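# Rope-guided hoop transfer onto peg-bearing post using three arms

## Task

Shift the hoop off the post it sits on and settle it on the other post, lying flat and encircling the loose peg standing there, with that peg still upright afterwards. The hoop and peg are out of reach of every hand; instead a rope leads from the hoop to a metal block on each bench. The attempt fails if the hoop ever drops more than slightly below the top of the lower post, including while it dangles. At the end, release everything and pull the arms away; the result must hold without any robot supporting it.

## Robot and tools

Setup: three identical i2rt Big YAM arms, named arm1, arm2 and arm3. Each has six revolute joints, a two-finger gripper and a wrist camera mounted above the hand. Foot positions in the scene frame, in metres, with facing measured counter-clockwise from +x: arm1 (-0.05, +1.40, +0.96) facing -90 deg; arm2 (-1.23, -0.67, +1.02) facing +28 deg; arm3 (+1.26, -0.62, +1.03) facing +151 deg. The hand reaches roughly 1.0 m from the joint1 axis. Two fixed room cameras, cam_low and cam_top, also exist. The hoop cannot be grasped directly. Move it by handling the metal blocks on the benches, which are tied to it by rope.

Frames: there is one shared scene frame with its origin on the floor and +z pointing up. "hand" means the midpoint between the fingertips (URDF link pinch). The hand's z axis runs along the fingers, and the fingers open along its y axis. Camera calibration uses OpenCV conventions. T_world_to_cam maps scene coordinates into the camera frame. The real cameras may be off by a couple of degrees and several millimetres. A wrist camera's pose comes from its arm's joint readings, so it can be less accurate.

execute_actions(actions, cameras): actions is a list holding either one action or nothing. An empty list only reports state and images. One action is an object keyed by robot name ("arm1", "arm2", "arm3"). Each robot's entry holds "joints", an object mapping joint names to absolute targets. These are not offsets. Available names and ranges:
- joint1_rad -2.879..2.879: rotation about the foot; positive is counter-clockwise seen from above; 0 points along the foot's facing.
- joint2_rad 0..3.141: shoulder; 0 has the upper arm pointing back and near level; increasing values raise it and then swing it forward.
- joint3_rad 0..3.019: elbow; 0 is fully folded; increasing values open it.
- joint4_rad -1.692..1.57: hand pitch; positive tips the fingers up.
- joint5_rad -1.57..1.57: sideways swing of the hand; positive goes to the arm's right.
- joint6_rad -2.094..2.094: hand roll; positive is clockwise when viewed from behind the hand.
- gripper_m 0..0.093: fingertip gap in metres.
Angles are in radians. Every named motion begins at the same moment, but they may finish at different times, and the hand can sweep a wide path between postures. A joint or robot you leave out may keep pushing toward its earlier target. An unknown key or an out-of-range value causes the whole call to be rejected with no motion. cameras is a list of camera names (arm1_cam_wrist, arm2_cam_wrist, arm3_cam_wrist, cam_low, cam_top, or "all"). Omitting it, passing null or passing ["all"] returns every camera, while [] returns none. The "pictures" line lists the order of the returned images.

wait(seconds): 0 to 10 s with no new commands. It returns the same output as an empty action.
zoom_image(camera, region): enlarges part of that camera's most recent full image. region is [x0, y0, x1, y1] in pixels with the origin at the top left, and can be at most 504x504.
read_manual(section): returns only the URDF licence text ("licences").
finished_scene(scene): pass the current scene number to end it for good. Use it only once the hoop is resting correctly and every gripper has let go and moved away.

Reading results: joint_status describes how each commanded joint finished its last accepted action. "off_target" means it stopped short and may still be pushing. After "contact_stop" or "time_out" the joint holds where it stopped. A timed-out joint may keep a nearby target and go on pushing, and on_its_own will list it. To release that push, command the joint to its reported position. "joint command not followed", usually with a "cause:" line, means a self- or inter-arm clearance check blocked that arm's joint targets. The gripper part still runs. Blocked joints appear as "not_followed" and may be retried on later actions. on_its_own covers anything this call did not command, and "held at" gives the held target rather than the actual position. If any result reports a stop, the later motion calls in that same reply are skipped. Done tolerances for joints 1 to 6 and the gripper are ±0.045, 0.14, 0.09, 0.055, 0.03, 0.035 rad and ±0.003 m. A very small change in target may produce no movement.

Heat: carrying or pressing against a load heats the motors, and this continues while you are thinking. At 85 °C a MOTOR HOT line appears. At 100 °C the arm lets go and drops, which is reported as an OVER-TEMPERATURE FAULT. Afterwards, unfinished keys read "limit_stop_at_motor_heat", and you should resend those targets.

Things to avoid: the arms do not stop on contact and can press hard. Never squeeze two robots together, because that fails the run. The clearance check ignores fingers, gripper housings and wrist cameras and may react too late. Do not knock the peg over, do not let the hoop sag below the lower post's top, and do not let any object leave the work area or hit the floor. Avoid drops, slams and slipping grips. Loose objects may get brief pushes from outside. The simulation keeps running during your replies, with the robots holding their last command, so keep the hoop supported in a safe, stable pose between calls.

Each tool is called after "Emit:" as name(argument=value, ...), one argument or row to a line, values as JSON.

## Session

Emit:
execute_actions(
  actions=[],
  cameras=["cam_low","cam_top"],
)

Scene clock: 0.00 s.
arm1.joint_positions: joint1_rad=-0.407 joint2_rad=+0.333 joint3_rad=+1.703 joint4_rad=-1.350 joint5_rad=+0.144 joint6_rad=-0.159 gripper_m=+0.095
arm1.joint_status: not commanded
arm1.hand: x=-0.0724 y=+1.4008 z=+1.6568 quat_wxyz=(-0.298, -0.578, -0.395, +0.649) (m; scene frame)
arm2.joint_positions: joint1_rad=-0.644 joint2_rad=+0.381 joint3_rad=+1.412 joint4_rad=-1.187 joint5_rad=-0.100 joint6_rad=-0.525 gripper_m=+0.095
arm2.joint_status: not commanded
arm2.hand: x=-1.0973 y=-0.6743 z=+1.6475 quat_wxyz=(-0.624, +0.170, -0.741, +0.183) (m; scene frame)
arm3.joint_positions: joint1_rad=-0.713 joint2_rad=+0.321 joint3_rad=+1.587 joint4_rad=-1.207 joint5_rad=-0.075 joint6_rad=+0.371 gripper_m=+0.095
arm3.joint_status: not commanded
arm3.hand: x=+1.2343 y=-0.5866 z=+1.7222 quat_wxyz=(-0.277, +0.498, -0.471, -0.674) (m; scene frame)
pictures: cam_low, cam_top
Images, in order (width x height): cam_low 504x504, cam_top 504x504.

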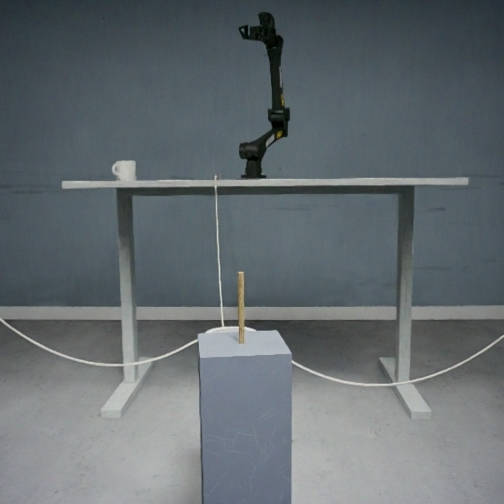

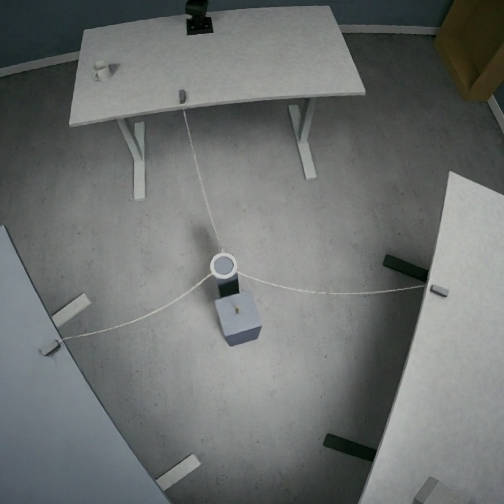

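Emit:
execute_actions(
  actions=[
    {"arm1":{"joints":{"joint1_rad":-0.21,"joint2_rad":1.91,"joint3_rad":1.62,"joint4_rad":-1.24,"joint5_rad":0,"joint6_rad":-0.21,"gripper_m":0.075}},"arm2":{"joints":{"joint1_rad":0.205,"joint2_rad":2.02,"joint3_rad":1.625,"joint4_rad":-1.125,"joint5_rad":0,"joint6_rad":0.2,"gripper_m":0.075}},"arm3":{"joints":{"joint1_rad":-0.096,"joint2_rad":2.02,"joint3_rad":1.61,"joint4_rad":-1.125,"joint5_rad":0,"joint6_rad":-0.1,"gripper_m":0.075}}},
  ],
)

Scene clock: 2.80 s.
arm1.joint_positions: joint1_rad=-0.216 joint2_rad=+1.924 joint3_rad=+1.595 joint4_rad=-1.244 joint5_rad=+0.003 joint6_rad=-0.201 gripper_m=+0.075
arm1.joint_status: all done
arm1.hand: x=-0.1730 y=+0.8363 z=+1.0498 quat_wxyz=(+0.008, -0.709, -0.705, +0.002) (m; scene frame)
arm2.joint_positions: joint1_rad=+0.215 joint2_rad=+2.016 joint3_rad=+1.604 joint4_rad=-1.123 joint5_rad=+0.000 joint6_rad=+0.192 gripper_m=+0.075
arm2.joint_status: all done
arm2.hand: x=-0.7683 y=-0.2814 z=+1.0678 quat_wxyz=(-0.016, +0.250, -0.968, -0.007) (m; scene frame)
arm3.joint_positions: joint1_rad=-0.095 joint2_rad=+2.014 joint3_rad=+1.612 joint4_rad=-1.132 joint5_rad=+0.000 joint6_rad=-0.088 gripper_m=+0.075
arm3.joint_status: all done
arm3.hand: x=+0.7611 y=-0.2776 z=+1.0787 quat_wxyz=(-0.007, +0.967, -0.255, -0.019) (m; scene frame)
pictures: arm1_cam_wrist, arm2_cam_wrist, arm3_cam_wrist, cam_low, cam_top
camera_calibration (this result's frames):
arm1_cam_wrist: T_world_to_cam=[[-0.999874, 0.00297799, 0.0155859, -0.188909], [0.0117002, 0.801869, 0.597386, -1.29186], [-0.0107189, 0.597493, -0.801803, 0.465709], [0, 0, 0, 1]] pos_world=[-0.168779, 0.758206, 1.14809]
arm2_cam_wrist: T_world_to_cam=[[0.475711, -0.879598, 0.00235497, 0.114589], [-0.72731, -0.391841, 0.563454, -1.26403], [-0.494691, -0.269754, -0.826144, 0.550549], [0, 0, 0, 1]] pos_world=[-0.7015, -0.245992, 1.16678]
arm3_cam_wrist: T_world_to_cam=[[0.473603, 0.880736, -0.00174946, -0.116026], [0.744493, -0.399278, 0.535076, -1.25132], [0.470563, -0.254716, -0.844802, 0.602862], [0, 0, 0, 1]] pos_world=[0.702863, -0.243875, 1.17865]
Images, in order (width x height): arm1_cam_wrist 504x504, arm2_cam_wrist 504x504, arm3_cam_wrist 504x504, cam_low 504x504, cam_top 504x504.

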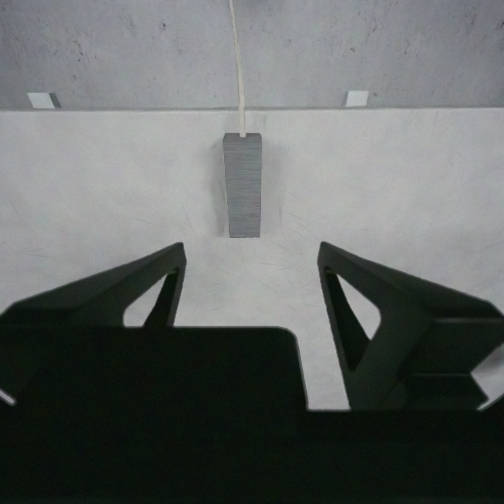

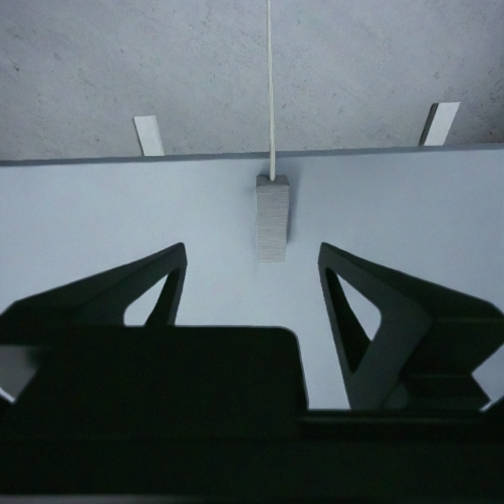

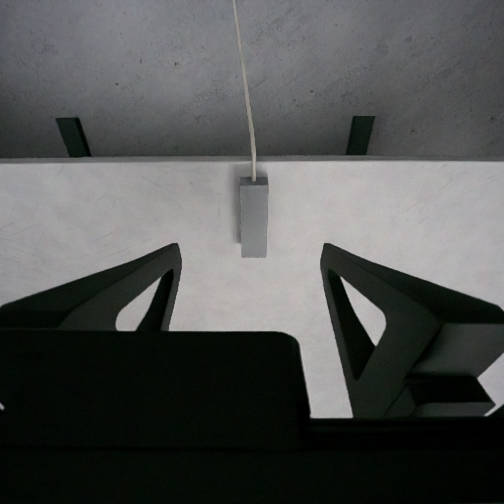

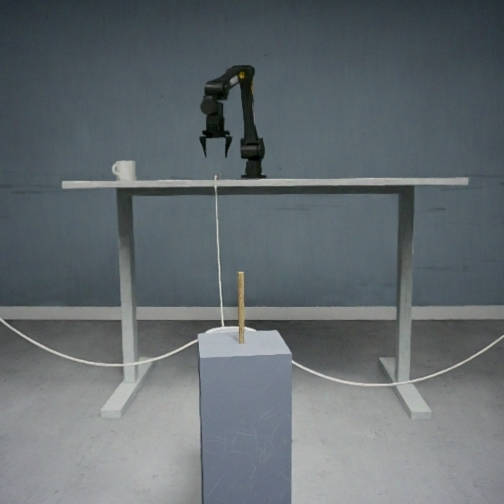

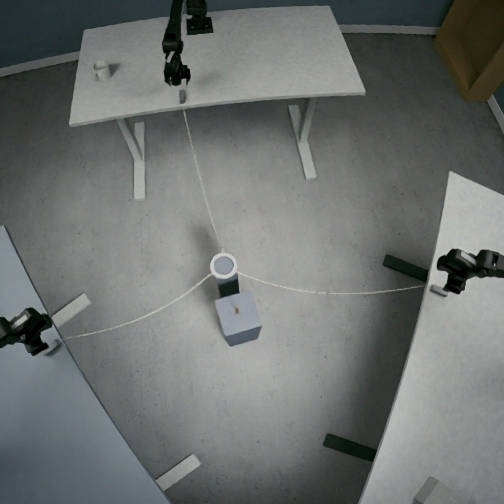

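Emit:
execute_actions(
  actions=[
    {"arm1":{"joints":{"joint1_rad":-0.19,"joint2_rad":2.0,"joint3_rad":1.548,"joint4_rad":-1.066}},"arm2":{"joints":{"joint1_rad":0.178,"joint2_rad":2.083,"joint3_rad":1.465,"joint4_rad":-0.916}},"arm3":{"joints":{"joint1_rad":-0.115,"joint2_rad":2.103,"joint3_rad":1.485,"joint4_rad":-0.92}}},
  ],
  cameras=["arm1_cam_wrist","arm2_cam_wrist","arm3_cam_wrist"],
)

Scene clock: 4.63 s.
arm1.joint_positions: joint1_rad=-0.196 joint2_rad=+2.019 joint3_rad=+1.532 joint4_rad=-1.078 joint5_rad=+0.003 joint6_rad=-0.201 gripper_m=+0.075
arm1.joint_status: all done
arm1.hand: x=-0.1639 y=+0.8263 z=+0.9738 quat_wxyz=(+0.006, -0.702, -0.712, +0.004) (m; scene frame)
arm2.joint_positions: joint1_rad=+0.180 joint2_rad=+2.089 joint3_rad=+1.453 joint4_rad=-0.928 joint5_rad=+0.000 joint6_rad=+0.193 gripper_m=+0.075
arm2.joint_status: all done
arm2.hand: x=-0.7768 y=-0.3145 z=+0.9765 quat_wxyz=(-0.003, +0.233, -0.972, -0.001) (m; scene frame)
arm3.joint_positions: joint1_rad=-0.110 joint2_rad=+2.104 joint3_rad=+1.485 joint4_rad=-0.936 joint5_rad=+0.000 joint6_rad=-0.088 gripper_m=+0.075
arm3.joint_status: all done
arm3.hand: x=+0.7808 y=-0.2808 z=+0.9849 quat_wxyz=(-0.003, +0.965, -0.262, -0.009) (m; scene frame)
pictures: arm1_cam_wrist, arm2_cam_wrist, arm3_cam_wrist
camera_calibration (this result's frames):
arm1_cam_wrist: T_world_to_cam=[[-0.999718, -0.0172133, 0.0163879, -0.162638], [-0.00416085, 0.805641, 0.59239, -1.23938], [-0.0233998, 0.592154, -0.805485, 0.41675], [0, 0, 0, 1]] pos_world=[-0.157998, 0.748919, 1.07255]
arm2_cam_wrist: T_world_to_cam=[[0.445003, -0.895492, 0.00811205, 0.0552798], [-0.727527, -0.356223, 0.586353, -1.24312], [-0.522185, -0.266831, -0.810015, 0.425758], [0, 0, 0, 1]] pos_world=[-0.706677, -0.279719, 1.07333]
arm3_cam_wrist: T_world_to_cam=[[0.486038, 0.873928, -0.00405765, -0.132028], [0.729667, -0.403242, 0.552251, -1.22343], [0.480992, -0.271376, -0.833668, 0.489726], [0, 0, 0, 1]] pos_world=[0.721315, -0.245057, 1.08338]
Images, in order (width x height): arm1_cam_wrist 504x504, arm2_cam_wrist 504x504, arm3_cam_wrist 504x504.

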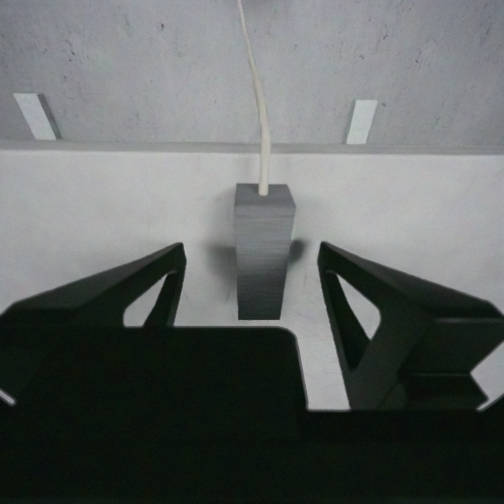

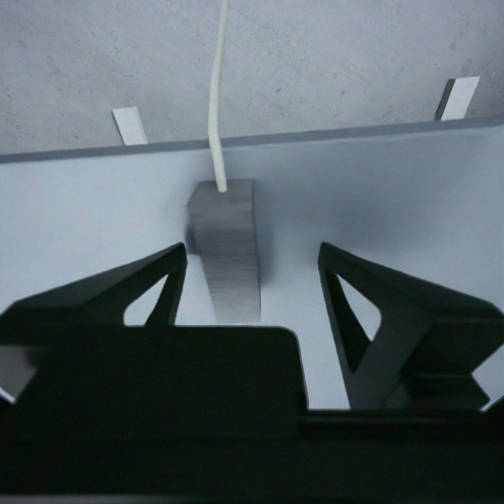

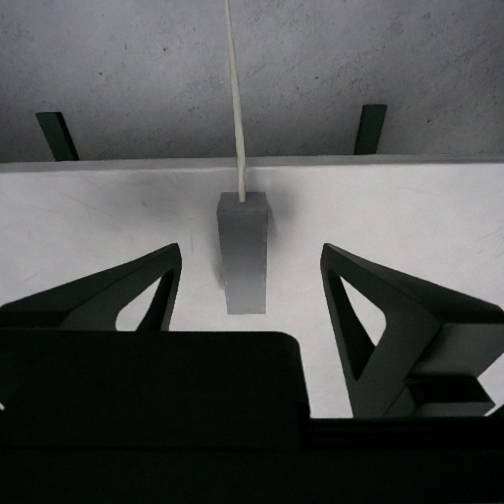

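Arm3 is a bit high; lower it while the others close.

Emit:
execute_actions(
  actions=[
    {"arm1":{"joints":{"gripper_m":0.0}},"arm2":{"joints":{"gripper_m":0.0}},"arm3":{"joints":{"joint2_rad":2.12}}},
  ],
  cameras=[],
)

Emit:
execute_actions(
  actions=[
    {"arm3":{"joints":{"gripper_m":0.0}}},
  ],
  cameras=["arm2_cam_wrist","arm3_cam_wrist","cam_top","cam_low"],
)

Emit:
zoom_image(
  camera="cam_top",
  region=[170, 230, 310, 370],
)

Emit:
zoom_image(
  camera="cam_low",
  region=[170, 250, 310, 390],
)

Scene clock: 5.63 s.
arm1.joint_positions: joint1_rad=-0.196 joint2_rad=+2.019 joint3_rad=+1.532 joint4_rad=-1.076 joint5_rad=+0.001 joint6_rad=-0.202 gripper_m=+0.025
arm1.joint_status: gripper_m off_target (ended at +0.025, target +0.000)
arm1.hand: x=-0.1637 y=+0.8259 z=+0.9738 quat_wxyz=(+0.005, -0.702, -0.712, +0.005) (m; scene frame)
arm2.joint_positions: joint1_rad=+0.180 joint2_rad=+2.089 joint3_rad=+1.453 joint4_rad=-0.926 joint5_rad=+0.000 joint6_rad=+0.193 gripper_m=+0.025
arm2.joint_status: gripper_m off_target (ended at +0.025, target +0.000)
arm2.hand: x=-0.7766 y=-0.3142 z=+0.9765 quat_wxyz=(-0.004, +0.233, -0.972, -0.002) (m; scene frame)
arm3.joint_positions: joint1_rad=-0.110 joint2_rad=+2.104 joint3_rad=+1.485 joint4_rad=-0.936 joint5_rad=+0.000 joint6_rad=-0.088 gripper_m=+0.075
arm3.joint_status: all done
arm3.hand: x=+0.7808 y=-0.2808 z=+0.9849 quat_wxyz=(-0.003, +0.965, -0.262, -0.009) (m; scene frame)
pictures: none
No camera images: the call's "cameras" was empty. Leave "cameras" out to get every camera's image.

Scene clock: 6.30 s.
arm1.joint_positions: joint1_rad=-0.196 joint2_rad=+2.019 joint3_rad=+1.532 joint4_rad=-1.076 joint5_rad=+0.001 joint6_rad=-0.202 gripper_m=+0.025
arm1.joint_status: not commanded
arm1.hand: x=-0.1637 y=+0.8259 z=+0.9738 quat_wxyz=(+0.005, -0.702, -0.712, +0.005) (m; scene frame)
arm2.joint_positions: joint1_rad=+0.180 joint2_rad=+2.089 joint3_rad=+1.453 joint4_rad=-0.926 joint5_rad=+0.000 joint6_rad=+0.193 gripper_m=+0.025
arm2.joint_status: not commanded
arm2.hand: x=-0.7766 y=-0.3142 z=+0.9765 quat_wxyz=(-0.004, +0.233, -0.972, -0.002) (m; scene frame)
arm3.joint_positions: joint1_rad=-0.110 joint2_rad=+2.104 joint3_rad=+1.485 joint4_rad=-0.936 joint5_rad=+0.000 joint6_rad=-0.089 gripper_m=+0.001
arm3.joint_status: all done
arm3.hand: x=+0.7808 y=-0.2808 z=+0.9849 quat_wxyz=(-0.003, +0.965, -0.262, -0.009) (m; scene frame)
pictures: arm2_cam_wrist, arm3_cam_wrist, cam_low, cam_top
camera_calibration (this result's frames):
arm2_cam_wrist: T_world_to_cam=[[0.444315, -0.89584, 0.00742554, 0.0554467], [-0.728362, -0.356399, 0.585208, -1.24242], [-0.521606, -0.265426, -0.810849, 0.427675], [0, 0, 0, 1]] pos_world=[-0.706489, -0.27961, 1.07344]
arm3_cam_wrist: T_world_to_cam=[[0.485704, 0.874114, -0.00405047, -0.131722], [0.729819, -0.402967, 0.552252, -1.22347], [0.481099, -0.271187, -0.833668, 0.489695], [0, 0, 0, 1]] pos_world=[0.721301, -0.24508, 1.08338]
Images, in order (width x height): arm2_cam_wrist 504x504, arm3_cam_wrist 504x504, cam_low 504x504, cam_top 504x504.

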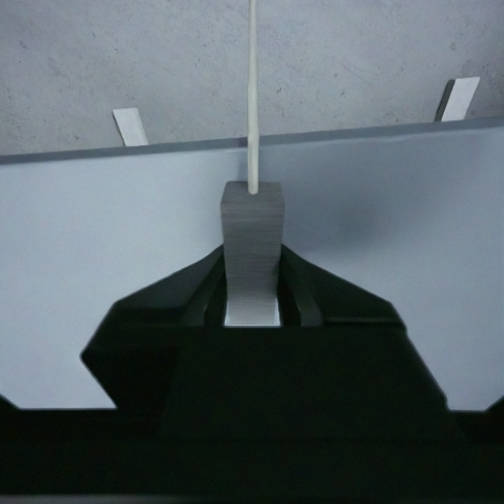

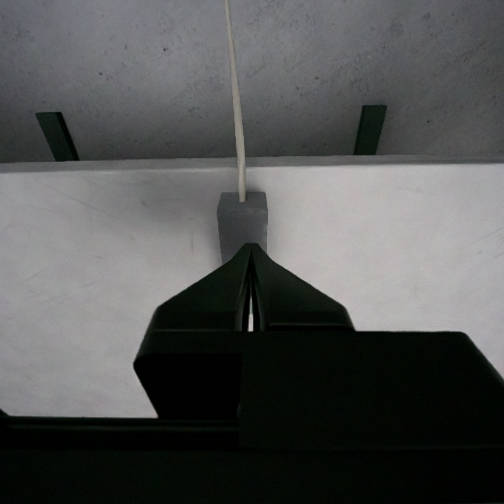

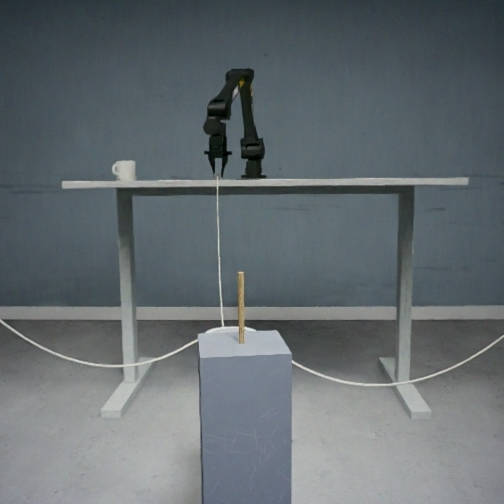

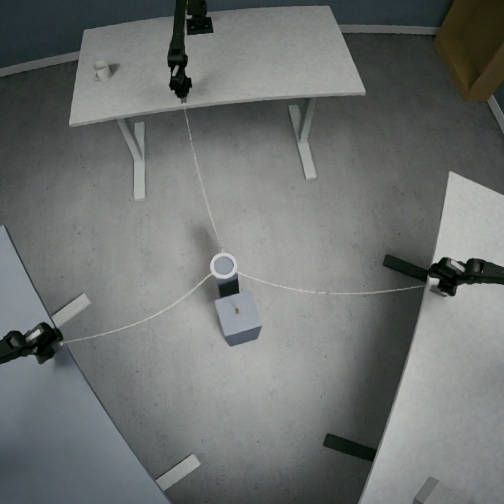

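Region (170, 230, 310, 370) of cam_top's 504x504 image, scaled by 3.600, with more detail than that image has.

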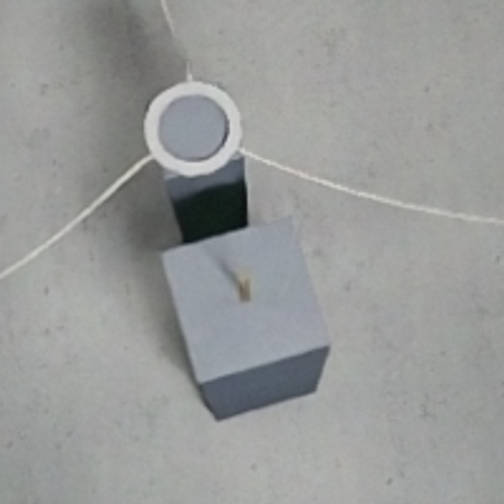

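Region (170, 250, 310, 390) of cam_low's 504x504 image, scaled by 3.600, with more detail than that image has.

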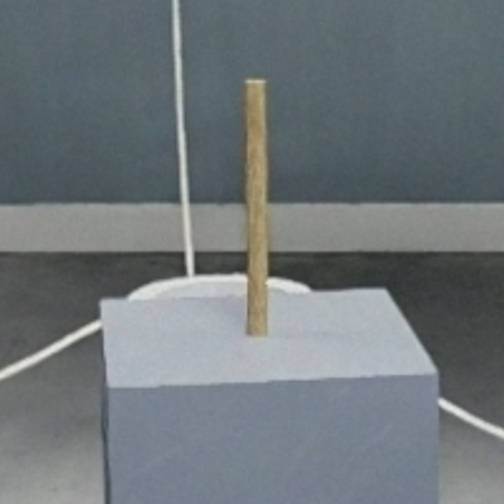

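Emit:
execute_actions(
  actions=[
    {"arm3":{"joints":{"gripper_m":0.07}}},
  ],
  cameras=[],
)

Emit:
execute_actions(
  actions=[
    {"arm3":{"joints":{"joint2_rad":2.135,"joint3_rad":1.47}}},
  ],
  cameras=["arm3_cam_wrist"],
)

Scene clock: 7.27 s.
arm1.joint_positions: joint1_rad=-0.196 joint2_rad=+2.019 joint3_rad=+1.532 joint4_rad=-1.076 joint5_rad=+0.001 joint6_rad=-0.202 gripper_m=+0.025
arm1.joint_status: not commanded
arm1.hand: x=-0.1637 y=+0.8259 z=+0.9738 quat_wxyz=(+0.005, -0.702, -0.712, +0.005) (m; scene frame)
arm2.joint_positions: joint1_rad=+0.180 joint2_rad=+2.089 joint3_rad=+1.453 joint4_rad=-0.926 joint5_rad=+0.000 joint6_rad=+0.193 gripper_m=+0.025
arm2.joint_status: not commanded
arm2.hand: x=-0.7766 y=-0.3142 z=+0.9765 quat_wxyz=(-0.004, +0.233, -0.972, -0.002) (m; scene frame)
arm3.joint_positions: joint1_rad=-0.110 joint2_rad=+2.104 joint3_rad=+1.485 joint4_rad=-0.936 joint5_rad=+0.000 joint6_rad=-0.089 gripper_m=+0.070
arm3.joint_status: all done
arm3.hand: x=+0.7808 y=-0.2808 z=+0.9849 quat_wxyz=(-0.003, +0.965, -0.262, -0.009) (m; scene frame)
pictures: none
No camera images: the call's "cameras" was empty. Leave "cameras" out to get every camera's image.

Scene clock: 7.70 s.
arm1.joint_positions: joint1_rad=-0.196 joint2_rad=+2.019 joint3_rad=+1.532 joint4_rad=-1.076 joint5_rad=+0.001 joint6_rad=-0.202 gripper_m=+0.025
arm1.joint_status: not commanded
arm1.hand: x=-0.1637 y=+0.8259 z=+0.9738 quat_wxyz=(+0.005, -0.702, -0.712, +0.005) (m; scene frame)
arm2.joint_positions: joint1_rad=+0.180 joint2_rad=+2.089 joint3_rad=+1.453 joint4_rad=-0.926 joint5_rad=+0.000 joint6_rad=+0.193 gripper_m=+0.025
arm2.joint_status: not commanded
arm2.hand: x=-0.7766 y=-0.3142 z=+0.9765 quat_wxyz=(-0.004, +0.233, -0.972, -0.002) (m; scene frame)
arm3.joint_positions: joint1_rad=-0.110 joint2_rad=+2.104 joint3_rad=+1.485 joint4_rad=-0.936 joint5_rad=+0.000 joint6_rad=-0.089 gripper_m=+0.070
arm3.joint_status: all done
arm3.hand: x=+0.7808 y=-0.2808 z=+0.9849 quat_wxyz=(-0.003, +0.965, -0.262, -0.009) (m; scene frame)
pictures: arm3_cam_wrist
camera_calibration (this result's frames):
arm3_cam_wrist: T_world_to_cam=[[0.485371, 0.874299, -0.00404329, -0.131417], [0.72997, -0.402692, 0.552252, -1.22352], [0.481205, -0.270999, -0.833667, 0.489665], [0, 0, 0, 1]] pos_world=[0.721287, -0.245104, 1.08338]
Images, in order (width x height): arm3_cam_wrist 504x504.

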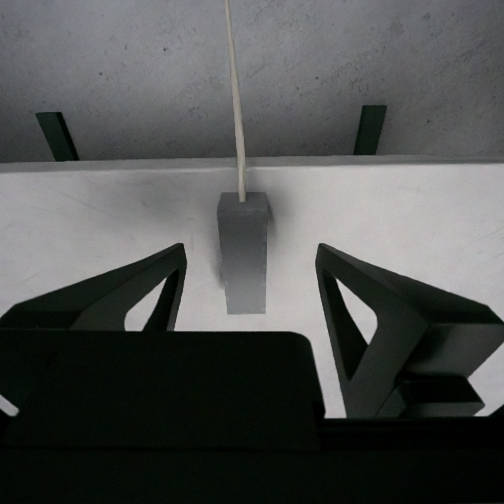

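Emit:
execute_actions(
  actions=[
    {"arm3":{"joints":{"joint2_rad":2.16,"joint3_rad":1.49}}},
  ],
  cameras=["arm3_cam_wrist"],
)

Scene clock: 8.70 s.
arm1.joint_positions: joint1_rad=-0.196 joint2_rad=+2.019 joint3_rad=+1.532 joint4_rad=-1.076 joint5_rad=+0.001 joint6_rad=-0.202 gripper_m=+0.025
arm1.joint_status: not commanded
arm1.hand: x=-0.1637 y=+0.8259 z=+0.9738 quat_wxyz=(+0.005, -0.702, -0.712, +0.005) (m; scene frame)
arm2.joint_positions: joint1_rad=+0.180 joint2_rad=+2.089 joint3_rad=+1.453 joint4_rad=-0.926 joint5_rad=+0.000 joint6_rad=+0.193 gripper_m=+0.025
arm2.joint_status: not commanded
arm2.hand: x=-0.7766 y=-0.3142 z=+0.9765 quat_wxyz=(-0.004, +0.233, -0.972, -0.002) (m; scene frame)
arm3.joint_positions: joint1_rad=-0.110 joint2_rad=+2.136 joint3_rad=+1.485 joint4_rad=-0.936 joint5_rad=+0.000 joint6_rad=-0.089 gripper_m=+0.070
arm3.joint_status: all done
arm3.hand: x=+0.7855 y=-0.2842 z=+0.9668 quat_wxyz=(+0.002, +0.965, -0.262, +0.006) (m; scene frame)
pictures: arm3_cam_wrist
camera_calibration (this result's frames):
arm3_cam_wrist: T_world_to_cam=[[0.485525, 0.874189, -0.00762622, -0.127522], [0.715212, -0.392182, 0.578503, -1.22921], [0.50273, -0.286332, -0.815645, 0.432687], [0, 0, 0, 1]] pos_world=[0.723537, -0.246704, 1.06305]
Images, in order (width x height): arm3_cam_wrist 504x504.

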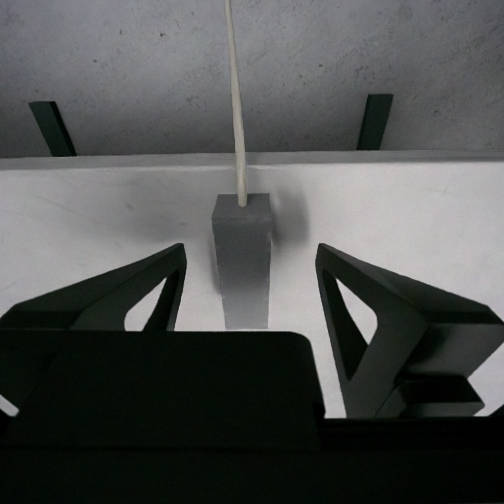

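Emit:
execute_actions(
  actions=[
    {"arm3":{"joints":{"joint2_rad":2.136,"gripper_m":0.0}}},
  ],
  cameras=[],
)

Scene clock: 9.53 s.
arm1.joint_positions: joint1_rad=-0.196 joint2_rad=+2.019 joint3_rad=+1.532 joint4_rad=-1.076 joint5_rad=+0.001 joint6_rad=-0.202 gripper_m=+0.025
arm1.joint_status: not commanded
arm1.hand: x=-0.1637 y=+0.8259 z=+0.9738 quat_wxyz=(+0.005, -0.702, -0.712, +0.005) (m; scene frame)
arm2.joint_positions: joint1_rad=+0.180 joint2_rad=+2.089 joint3_rad=+1.453 joint4_rad=-0.926 joint5_rad=+0.000 joint6_rad=+0.193 gripper_m=+0.025
arm2.joint_status: not commanded
arm2.hand: x=-0.7766 y=-0.3142 z=+0.9765 quat_wxyz=(-0.004, +0.233, -0.972, -0.002) (m; scene frame)
arm3.joint_positions: joint1_rad=-0.110 joint2_rad=+2.136 joint3_rad=+1.485 joint4_rad=-0.935 joint5_rad=+0.000 joint6_rad=-0.090 gripper_m=+0.025
arm3.joint_status: gripper_m off_target (ended at +0.025, target +0.000); the others done
arm3.hand: x=+0.7855 y=-0.2842 z=+0.9668 quat_wxyz=(+0.002, +0.965, -0.262, +0.006) (m; scene frame)
pictures: none
No camera images: the call's "cameras" was empty. Leave "cameras" out to get every camera's image.

Emit:
execute_actions(
  actions=[
    {"arm1":{"joints":{"joint1_rad":-0.056,"joint2_rad":1.225,"joint3_rad":0.9,"joint4_rad":-1.215,"joint6_rad":-0.05}},"arm2":{"joints":{"joint1_rad":0.145,"joint2_rad":1.875,"joint3_rad":1.258,"joint4_rad":-0.93,"joint6_rad":0.11}},"arm3":{"joints":{"joint1_rad":0.117,"joint2_rad":1.855,"joint3_rad":1.35,"joint4_rad":-1.065,"joint6_rad":0.13}}},
  ],
  cameras=["cam_low","cam_top"],
)

Scene clock: 12.67 s.
arm1.joint_positions: joint1_rad=-0.050 joint2_rad=+1.238 joint3_rad=+0.888 joint4_rad=-1.210 joint5_rad=-0.002 joint6_rad=-0.059 gripper_m=+0.025
arm1.joint_status: all done
arm1.hand: x=-0.0664 y=+1.0776 z=+1.0907 quat_wxyz=(+0.002, -0.701, -0.713, +0.005) (m; scene frame)
arm2.joint_positions: joint1_rad=+0.148 joint2_rad=+1.871 joint3_rad=+1.253 joint4_rad=-0.927 joint5_rad=+0.000 joint6_rad=+0.118 gripper_m=+0.025
arm2.joint_status: all done
arm2.hand: x=-0.8149 y=-0.3654 z=+1.0283 quat_wxyz=(-0.012, +0.254, -0.967, -0.005) (m; scene frame)
arm3.joint_positions: joint1_rad=+0.112 joint2_rad=+1.844 joint3_rad=+1.344 joint4_rad=-1.053 joint5_rad=-0.002 joint6_rad=+0.118 gripper_m=+0.025
arm3.joint_status: all done
arm3.hand: x=+0.7720 y=-0.4179 z=+1.0777 quat_wxyz=(-0.001, +0.967, -0.254, -0.010) (m; scene frame)
pictures: cam_low, cam_top
Images, in order (width x height): cam_low 504x504, cam_top 504x504.

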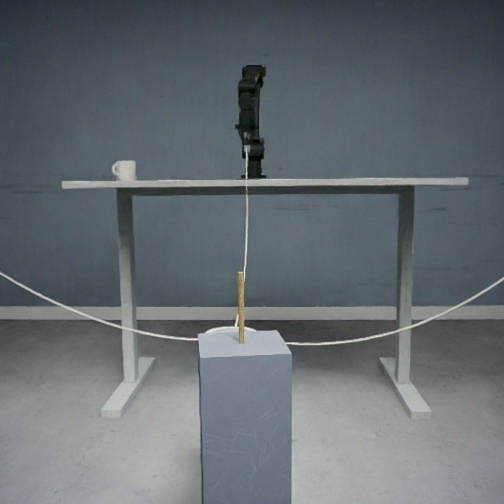

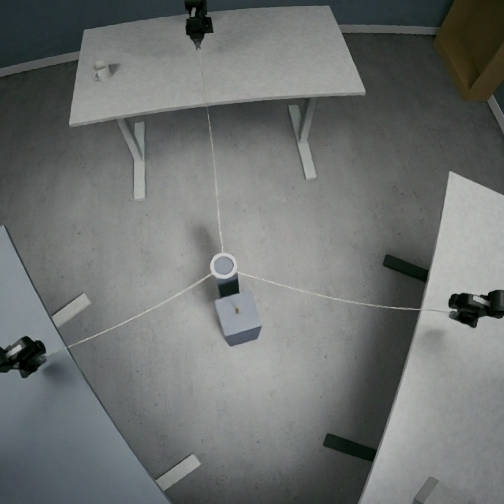

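Emit:
execute_actions(
  actions=[
    {"arm1":{"joints":{"joint2_rad":1.11,"joint3_rad":1.145,"joint4_rad":-1.565}},"arm2":{"joints":{"joint2_rad":1.742,"joint3_rad":1.435,"joint4_rad":-1.243}},"arm3":{"joints":{"joint2_rad":1.705,"joint3_rad":1.535,"joint4_rad":-1.365}}},
  ],
  cameras=["cam_low","cam_top"],
)

Scene clock: 14.43 s.
arm1.joint_positions: joint1_rad=-0.050 joint2_rad=+1.113 joint3_rad=+1.108 joint4_rad=-1.553 joint5_rad=-0.002 joint6_rad=-0.059 gripper_m=+0.025
arm1.joint_status: all done
arm1.hand: x=-0.0641 y=+1.1002 z=+1.2095 quat_wxyz=(+0.001, -0.701, -0.713, +0.005) (m; scene frame)
arm2.joint_positions: joint1_rad=+0.148 joint2_rad=+1.739 joint3_rad=+1.411 joint4_rad=-1.228 joint5_rad=+0.000 joint6_rad=+0.117 gripper_m=+0.025
arm2.joint_status: all done
arm2.hand: x=-0.8141 y=-0.3648 z=+1.1468 quat_wxyz=(-0.007, +0.254, -0.967, -0.003) (m; scene frame)
arm3.joint_positions: joint1_rad=+0.112 joint2_rad=+1.699 joint3_rad=+1.494 joint4_rad=-1.348 joint5_rad=-0.002 joint6_rad=+0.118 gripper_m=+0.025
arm3.joint_status: all done
arm3.hand: x=+0.7842 y=-0.4230 z=+1.2037 quat_wxyz=(-0.001, +0.967, -0.254, -0.010) (m; scene frame)
pictures: cam_low, cam_top
Images, in order (width x height): cam_low 504x504, cam_top 504x504.

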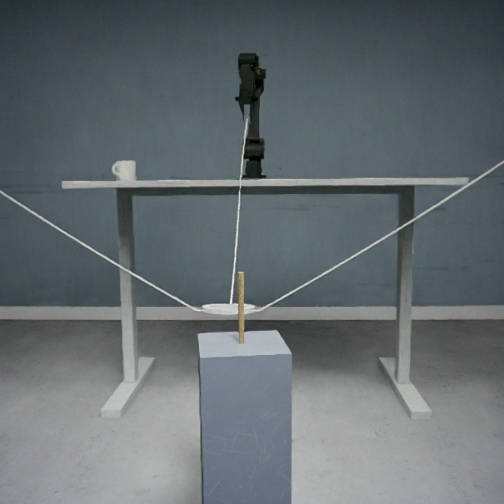

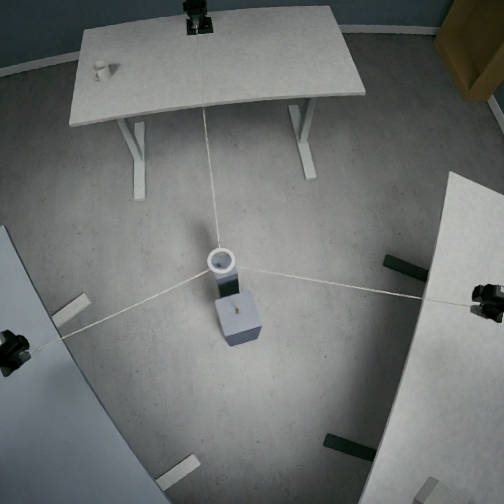

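Emit:
execute_actions(
  actions=[
    {"arm1":{"joints":{"joint1_rad":0.022,"joint2_rad":1.31,"joint3_rad":1.82,"joint4_rad":-1.68,"joint6_rad":0.03}},"arm2":{"joints":{"joint1_rad":-0.101,"joint2_rad":1.534,"joint3_rad":1.695,"joint4_rad":-1.62,"joint6_rad":-0.135}},"arm3":{"joints":{"joint1_rad":0.35,"joint2_rad":1.43,"joint3_rad":1.73,"joint4_rad":-1.625,"joint6_rad":0.37}}},
  ],
  cameras=["cam_low","cam_top"],
)

Scene clock: 16.67 s.
arm1.joint_positions: joint1_rad=+0.020 joint2_rad=+1.318 joint3_rad=+1.768 joint4_rad=-1.673 joint5_rad=-0.001 joint6_rad=+0.021 gripper_m=+0.025
arm1.joint_status: all done
arm1.hand: x=-0.0378 y=+0.9785 z=+1.4053 quat_wxyz=(-0.120, -0.693, -0.700, +0.121) (m; scene frame)
arm2.joint_positions: joint1_rad=-0.103 joint2_rad=+1.549 joint3_rad=+1.674 joint4_rad=-1.610 joint5_rad=+0.001 joint6_rad=-0.128 gripper_m=+0.025
arm2.joint_status: all done
arm2.hand: x=-0.7846 y=-0.4916 z=+1.3367 quat_wxyz=(-0.043, +0.251, -0.967, -0.004) (m; scene frame)
arm3.joint_positions: joint1_rad=+0.350 joint2_rad=+1.437 joint3_rad=+1.698 joint4_rad=-1.612 joint5_rad=-0.001 joint6_rad=+0.358 gripper_m=+0.025
arm3.joint_status: all done
arm3.hand: x=+0.8049 y=-0.5495 z=+1.4032 quat_wxyz=(+0.011, +0.961, -0.254, -0.110) (m; scene frame)
pictures: cam_low, cam_top
Images, in order (width x height): cam_low 504x504, cam_top 504x504.

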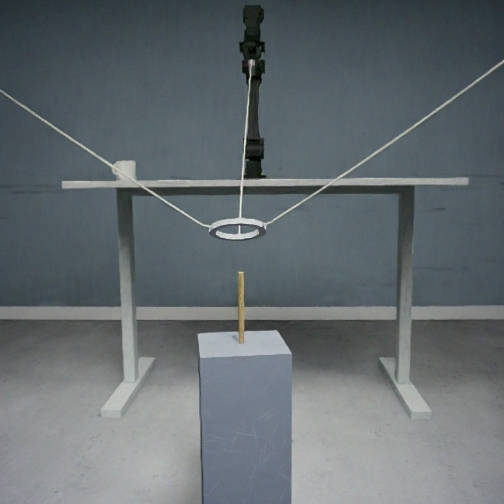

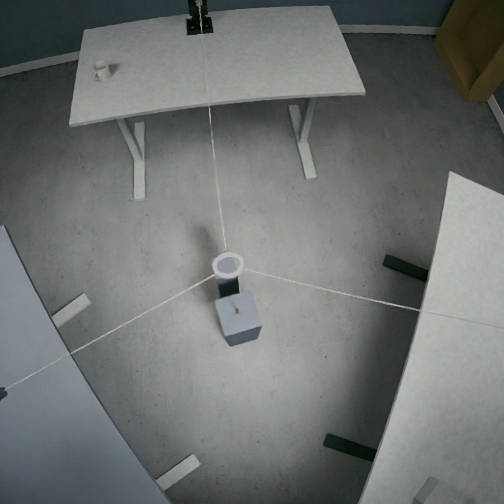

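Emit:
execute_actions(
  actions=[],
  cameras=["cam_low","cam_top"],
)

Scene clock: 16.80 s.
arm1.joint_positions: joint1_rad=+0.020 joint2_rad=+1.318 joint3_rad=+1.768 joint4_rad=-1.673 joint5_rad=-0.001 joint6_rad=+0.021 gripper_m=+0.025
arm1.joint_status: all done
arm1.hand: x=-0.0378 y=+0.9785 z=+1.4053 quat_wxyz=(-0.120, -0.693, -0.700, +0.121) (m; scene frame)
arm2.joint_positions: joint1_rad=-0.103 joint2_rad=+1.549 joint3_rad=+1.674 joint4_rad=-1.610 joint5_rad=+0.001 joint6_rad=-0.128 gripper_m=+0.025
arm2.joint_status: all done
arm2.hand: x=-0.7846 y=-0.4916 z=+1.3367 quat_wxyz=(-0.043, +0.251, -0.967, -0.004) (m; scene frame)
arm3.joint_positions: joint1_rad=+0.350 joint2_rad=+1.437 joint3_rad=+1.698 joint4_rad=-1.612 joint5_rad=-0.001 joint6_rad=+0.358 gripper_m=+0.025
arm3.joint_status: all done
arm3.hand: x=+0.8049 y=-0.5495 z=+1.4032 quat_wxyz=(+0.011, +0.961, -0.254, -0.110) (m; scene frame)
pictures: cam_low, cam_top
Images, in order (width x height): cam_low 504x504, cam_top 504x504.

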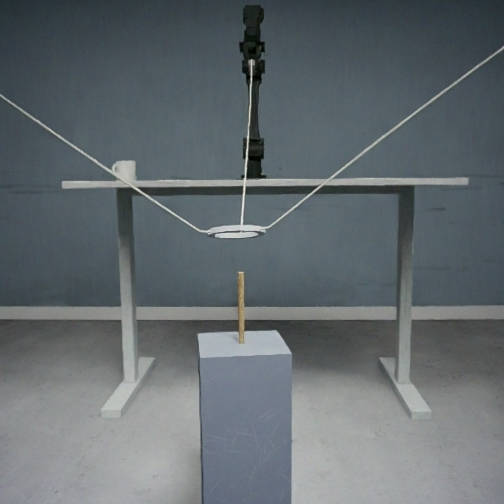

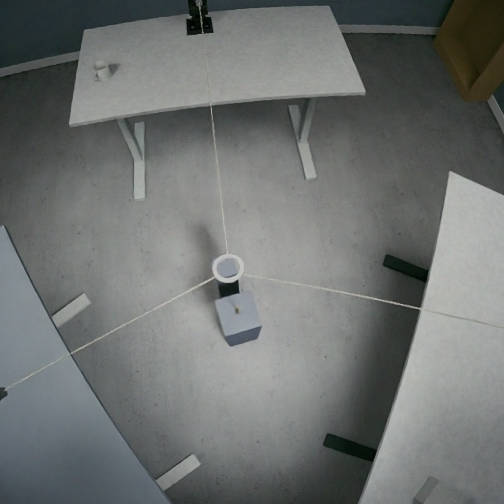

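Emit:
execute_actions(
  actions=[
    {"arm1":{"joints":{"joint1_rad":0.06,"joint2_rad":1.625,"joint3_rad":2.16,"joint4_rad":-1.545,"joint6_rad":0.06}},"arm2":{"joints":{"joint1_rad":-0.418,"joint2_rad":1.5,"joint3_rad":1.635,"joint4_rad":-1.6,"joint6_rad":-0.455}},"arm3":{"joints":{"joint1_rad":0.68,"joint2_rad":1.385,"joint3_rad":1.652,"joint4_rad":-1.62,"joint6_rad":0.7}}},
  ],
  cameras=["cam_low","cam_top"],
)

Scene clock: 18.93 s.
arm1.joint_positions: joint1_rad=+0.055 joint2_rad=+1.663 joint3_rad=+2.090 joint4_rad=-1.556 joint5_rad=-0.001 joint6_rad=+0.051 gripper_m=+0.025
arm1.joint_status: all done
arm1.hand: x=-0.0130 y=+0.8231 z=+1.3922 quat_wxyz=(-0.158, -0.685, -0.696, +0.147) (m; scene frame)
arm2.joint_positions: joint1_rad=-0.420 joint2_rad=+1.526 joint3_rad=+1.629 joint4_rad=-1.604 joint5_rad=+0.000 joint6_rad=-0.447 gripper_m=+0.025
arm2.joint_status: all done
arm2.hand: x=-0.7633 y=-0.6404 z=+1.3294 quat_wxyz=(-0.034, +0.253, -0.967, +0.007) (m; scene frame)
arm3.joint_positions: joint1_rad=+0.681 joint2_rad=+1.419 joint3_rad=+1.657 joint4_rad=-1.612 joint5_rad=+0.000 joint6_rad=+0.687 gripper_m=+0.025
arm3.joint_status: all done
arm3.hand: x=+0.8159 y=-0.6995 z=+1.3934 quat_wxyz=(+0.040, +0.962, -0.254, -0.090) (m; scene frame)
pictures: cam_low, cam_top
Images, in order (width x height): cam_low 504x504, cam_top 504x504.

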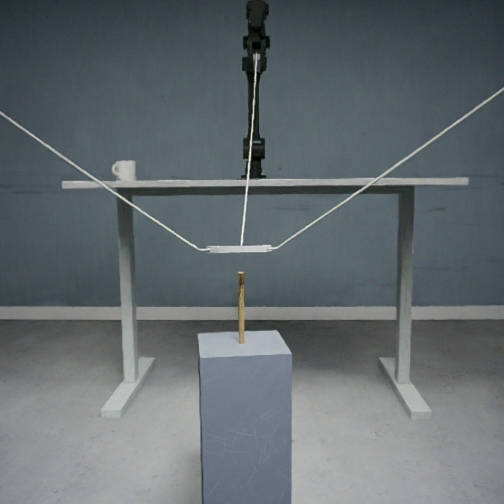

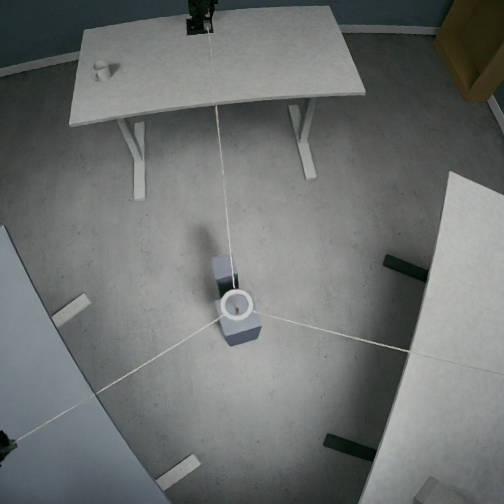

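Emit:
execute_actions(
  actions=[
    {"arm1":{"joints":{"joint2_rad":1.565,"joint3_rad":1.705,"joint4_rad":-1.228}},"arm2":{"joints":{"joint2_rad":1.515,"joint3_rad":1.36,"joint4_rad":-1.305}},"arm3":{"joints":{"joint2_rad":1.375,"joint3_rad":1.345,"joint4_rad":-1.31}}},
  ],
  cameras=["cam_low","cam_top"],
)

Scene clock: 20.73 s.
arm1.joint_positions: joint1_rad=+0.055 joint2_rad=+1.603 joint3_rad=+1.672 joint4_rad=-1.244 joint5_rad=-0.001 joint6_rad=+0.051 gripper_m=+0.025
arm1.joint_status: all done
arm1.hand: x=-0.0144 y=+0.8234 z=+1.2607 quat_wxyz=(-0.141, -0.689, -0.699, +0.132) (m; scene frame)
arm2.joint_positions: joint1_rad=-0.420 joint2_rad=+1.527 joint3_rad=+1.345 joint4_rad=-1.312 joint5_rad=+0.000 joint6_rad=-0.448 gripper_m=+0.025
arm2.joint_status: all done
arm2.hand: x=-0.7655 y=-0.6406 z=+1.2212 quat_wxyz=(-0.037, +0.253, -0.967, +0.008) (m; scene frame)
arm3.joint_positions: joint1_rad=+0.681 joint2_rad=+1.386 joint3_rad=+1.343 joint4_rad=-1.326 joint5_rad=+0.000 joint6_rad=+0.688 gripper_m=+0.025
arm3.joint_status: all done
arm3.hand: x=+0.8166 y=-0.6992 z=+1.2873 quat_wxyz=(+0.041, +0.962, -0.254, -0.093) (m; scene frame)
pictures: cam_low, cam_top
Images, in order (width x height): cam_low 504x504, cam_top 504x504.

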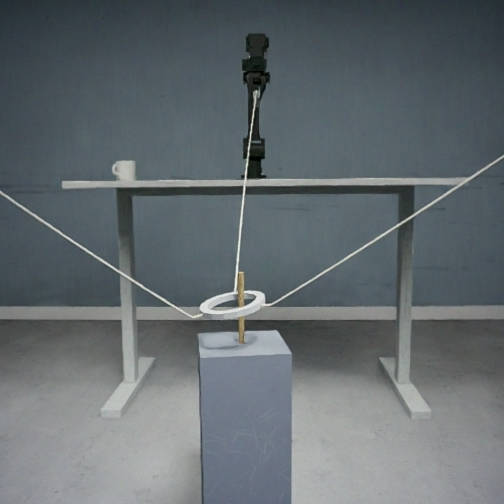

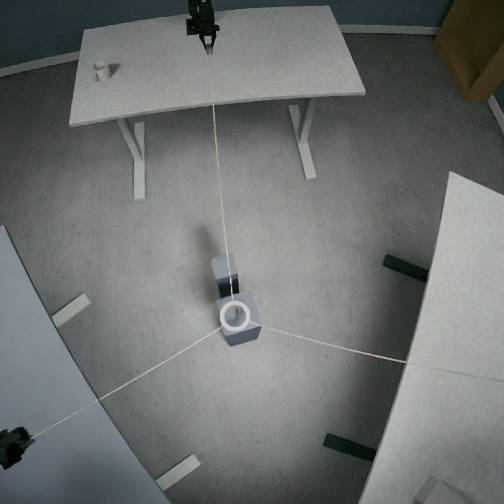

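Emit:
wait(
  seconds=1,
)

Scene clock: 21.83 s.
arm1.joint_positions: joint1_rad=+0.055 joint2_rad=+1.603 joint3_rad=+1.672 joint4_rad=-1.244 joint5_rad=-0.001 joint6_rad=+0.051 gripper_m=+0.025
arm1.joint_status: all done
arm1.hand: x=-0.0144 y=+0.8234 z=+1.2607 quat_wxyz=(-0.141, -0.689, -0.699, +0.132) (m; scene frame)
arm2.joint_positions: joint1_rad=-0.420 joint2_rad=+1.527 joint3_rad=+1.345 joint4_rad=-1.312 joint5_rad=+0.000 joint6_rad=-0.448 gripper_m=+0.025
arm2.joint_status: all done
arm2.hand: x=-0.7655 y=-0.6406 z=+1.2212 quat_wxyz=(-0.037, +0.253, -0.967, +0.008) (m; scene frame)
arm3.joint_positions: joint1_rad=+0.681 joint2_rad=+1.386 joint3_rad=+1.343 joint4_rad=-1.326 joint5_rad=+0.000 joint6_rad=+0.688 gripper_m=+0.025
arm3.joint_status: all done
arm3.hand: x=+0.8166 y=-0.6992 z=+1.2873 quat_wxyz=(+0.041, +0.962, -0.254, -0.093) (m; scene frame)
wait: 1.00 s; at rest by 0.17 s
pictures: arm1_cam_wrist, arm2_cam_wrist, arm3_cam_wrist, cam_low, cam_top
camera_calibration (this result's frames):
arm1_cam_wrist: T_world_to_cam=[[-0.999795, -0.0189925, -0.0070432, 0.0130467], [-0.0201309, 0.970246, 0.241283, -1.09948], [0.00225108, 0.241375, -0.970429, 1.15026], [0, 0, 0, 1]] pos_world=[-0.011679, 0.789373, 1.38163]
arm2_cam_wrist: T_world_to_cam=[[0.479255, -0.876643, 0.0425534, -0.247497], [-0.752292, -0.385333, 0.534393, -1.46867], [-0.452075, -0.288123, -0.844164, 0.62464], [0, 0, 0, 1]] pos_world=[-0.703869, -0.60292, 1.32268]
arm3_cam_wrist: T_world_to_cam=[[0.460089, 0.878502, -0.128659, 0.402184], [0.826292, -0.370633, 0.424113, -1.47644], [0.324899, -0.30144, -0.896423, 0.798298], [0, 0, 0, 1]] pos_world=[0.775567, -0.659901, 1.39354]
Images, in order (width x height): arm1_cam_wrist 504x504, arm2_cam_wrist 504x504, arm3_cam_wrist 504x504, cam_low 504x504, cam_top 504x504.

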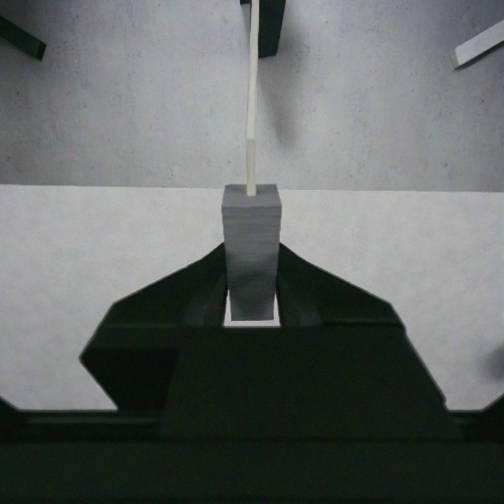

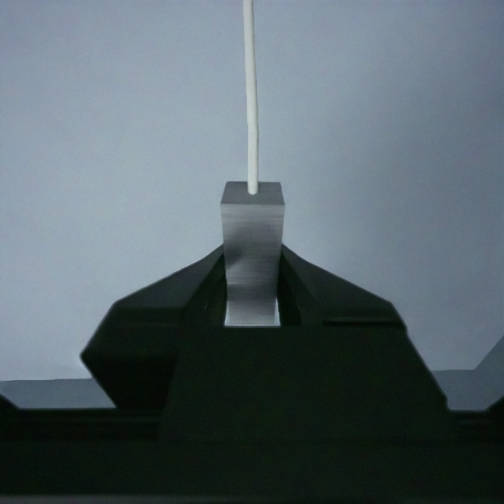

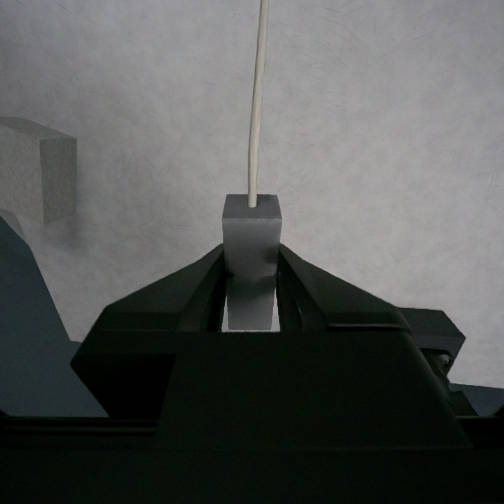

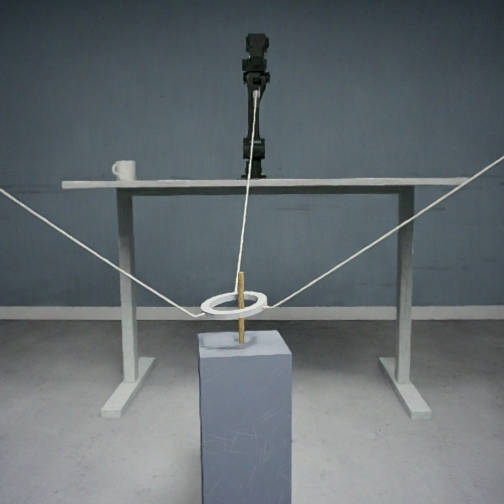

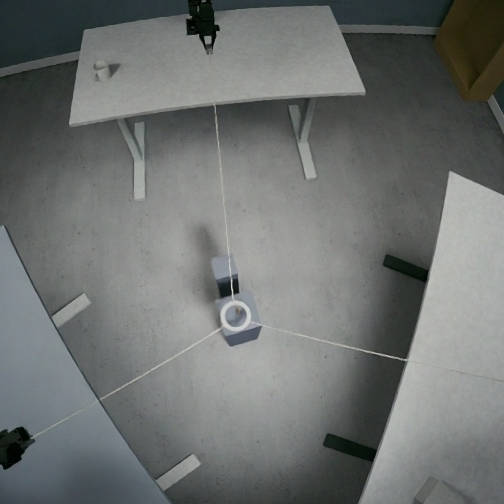

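Emit:
execute_actions(
  actions=[
    {"arm1":{"joints":{"joint2_rad":1.535,"joint3_rad":1.435,"joint4_rad":-0.995}},"arm2":{"joints":{"joint1_rad":-0.38,"joint2_rad":1.622,"joint3_rad":1.225,"joint4_rad":-1.063}},"arm3":{"joints":{"joint1_rad":0.64,"joint2_rad":1.39,"joint3_rad":1.098,"joint4_rad":-1.06}}},
  ],
  cameras=["cam_low","cam_top"],
)

Scene clock: 23.47 s.
arm1.joint_positions: joint1_rad=+0.055 joint2_rad=+1.554 joint3_rad=+1.407 joint4_rad=-1.013 joint5_rad=-0.001 joint6_rad=+0.051 gripper_m=+0.025
arm1.joint_status: all done
arm1.hand: x=-0.0165 y=+0.8422 z=+1.1837 quat_wxyz=(-0.146, -0.688, -0.698, +0.137) (m; scene frame)
arm2.joint_positions: joint1_rad=-0.380 joint2_rad=+1.639 joint3_rad=+1.204 joint4_rad=-1.075 joint5_rad=+0.000 joint6_rad=-0.448 gripper_m=+0.025
arm2.joint_status: all done
arm2.hand: x=-0.7581 y=-0.6211 z=+1.1203 quat_wxyz=(-0.029, +0.272, -0.962, +0.006) (m; scene frame)
arm3.joint_positions: joint1_rad=+0.638 joint2_rad=+1.390 joint3_rad=+1.096 joint4_rad=-1.079 joint5_rad=+0.001 joint6_rad=+0.688 gripper_m=+0.025
arm3.joint_status: all done
arm3.hand: x=+0.8289 y=-0.6776 z=+1.1930 quat_wxyz=(+0.039, +0.956, -0.275, -0.092) (m; scene frame)
pictures: cam_low, cam_top
Images, in order (width x height): cam_low 504x504, cam_top 504x504.

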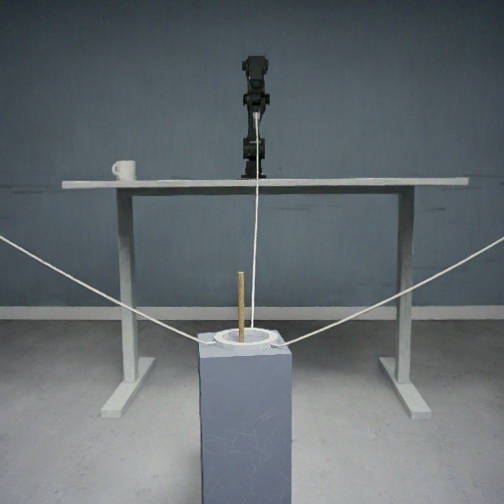

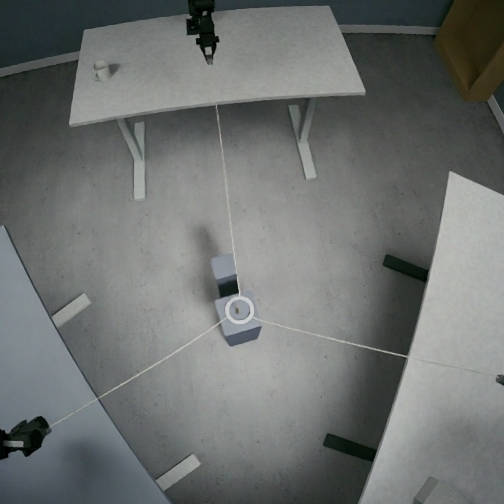

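Emit:
execute_actions(
  actions=[
    {"arm1":{"joints":{"joint2_rad":1.935,"joint3_rad":1.51,"joint4_rad":-1.055}},"arm2":{"joints":{"joint1_rad":-0.3,"joint2_rad":2.088,"joint3_rad":1.53,"joint4_rad":-0.95,"joint6_rad":-0.33}},"arm3":{"joints":{"joint1_rad":0.35,"joint2_rad":2.09,"joint3_rad":1.51,"joint4_rad":-0.92,"joint6_rad":0.36}}},
  ],
  cameras=["cam_low","cam_top"],
)

Scene clock: 25.30 s.
arm1.joint_positions: joint1_rad=+0.055 joint2_rad=+1.971 joint3_rad=+1.479 joint4_rad=-1.050 joint5_rad=-0.001 joint6_rad=+0.051 gripper_m=+0.025
arm1.joint_status: all done
arm1.hand: x=-0.0176 y=+0.8276 z=+0.9815 quat_wxyz=(-0.005, -0.703, -0.712, +0.010) (m; scene frame)
arm2.joint_positions: joint1_rad=-0.294 joint2_rad=+2.108 joint3_rad=+1.498 joint4_rad=-0.952 joint5_rad=+0.001 joint6_rad=-0.338 gripper_m=+0.025
arm2.joint_status: all done
arm2.hand: x=-0.6532 y=-0.5593 z=+0.9800 quat_wxyz=(-0.005, +0.261, -0.965, +0.001) (m; scene frame)
arm3.joint_positions: joint1_rad=+0.349 joint2_rad=+2.114 joint3_rad=+1.465 joint4_rad=-0.925 joint5_rad=+0.000 joint6_rad=+0.372 gripper_m=+0.025
arm3.joint_status: all done
arm3.hand: x=+0.6877 y=-0.5290 z=+0.9729 quat_wxyz=(-0.001, +0.965, -0.263, +0.000) (m; scene frame)
pictures: cam_low, cam_top
Images, in order (width x height): cam_low 504x504, cam_top 504x504.

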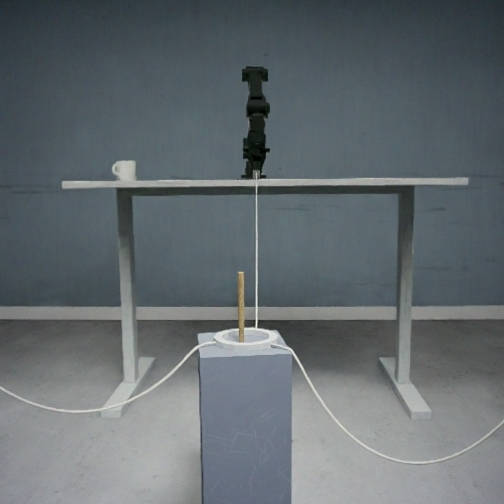

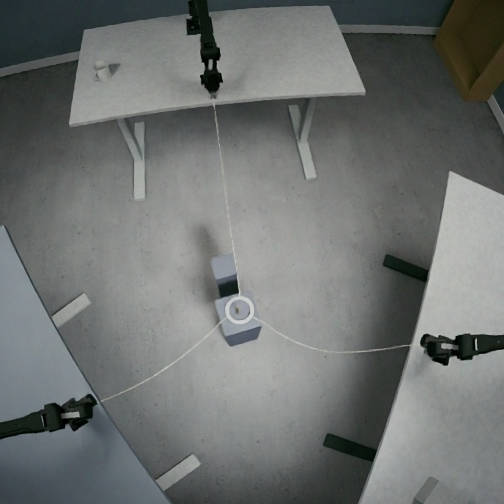

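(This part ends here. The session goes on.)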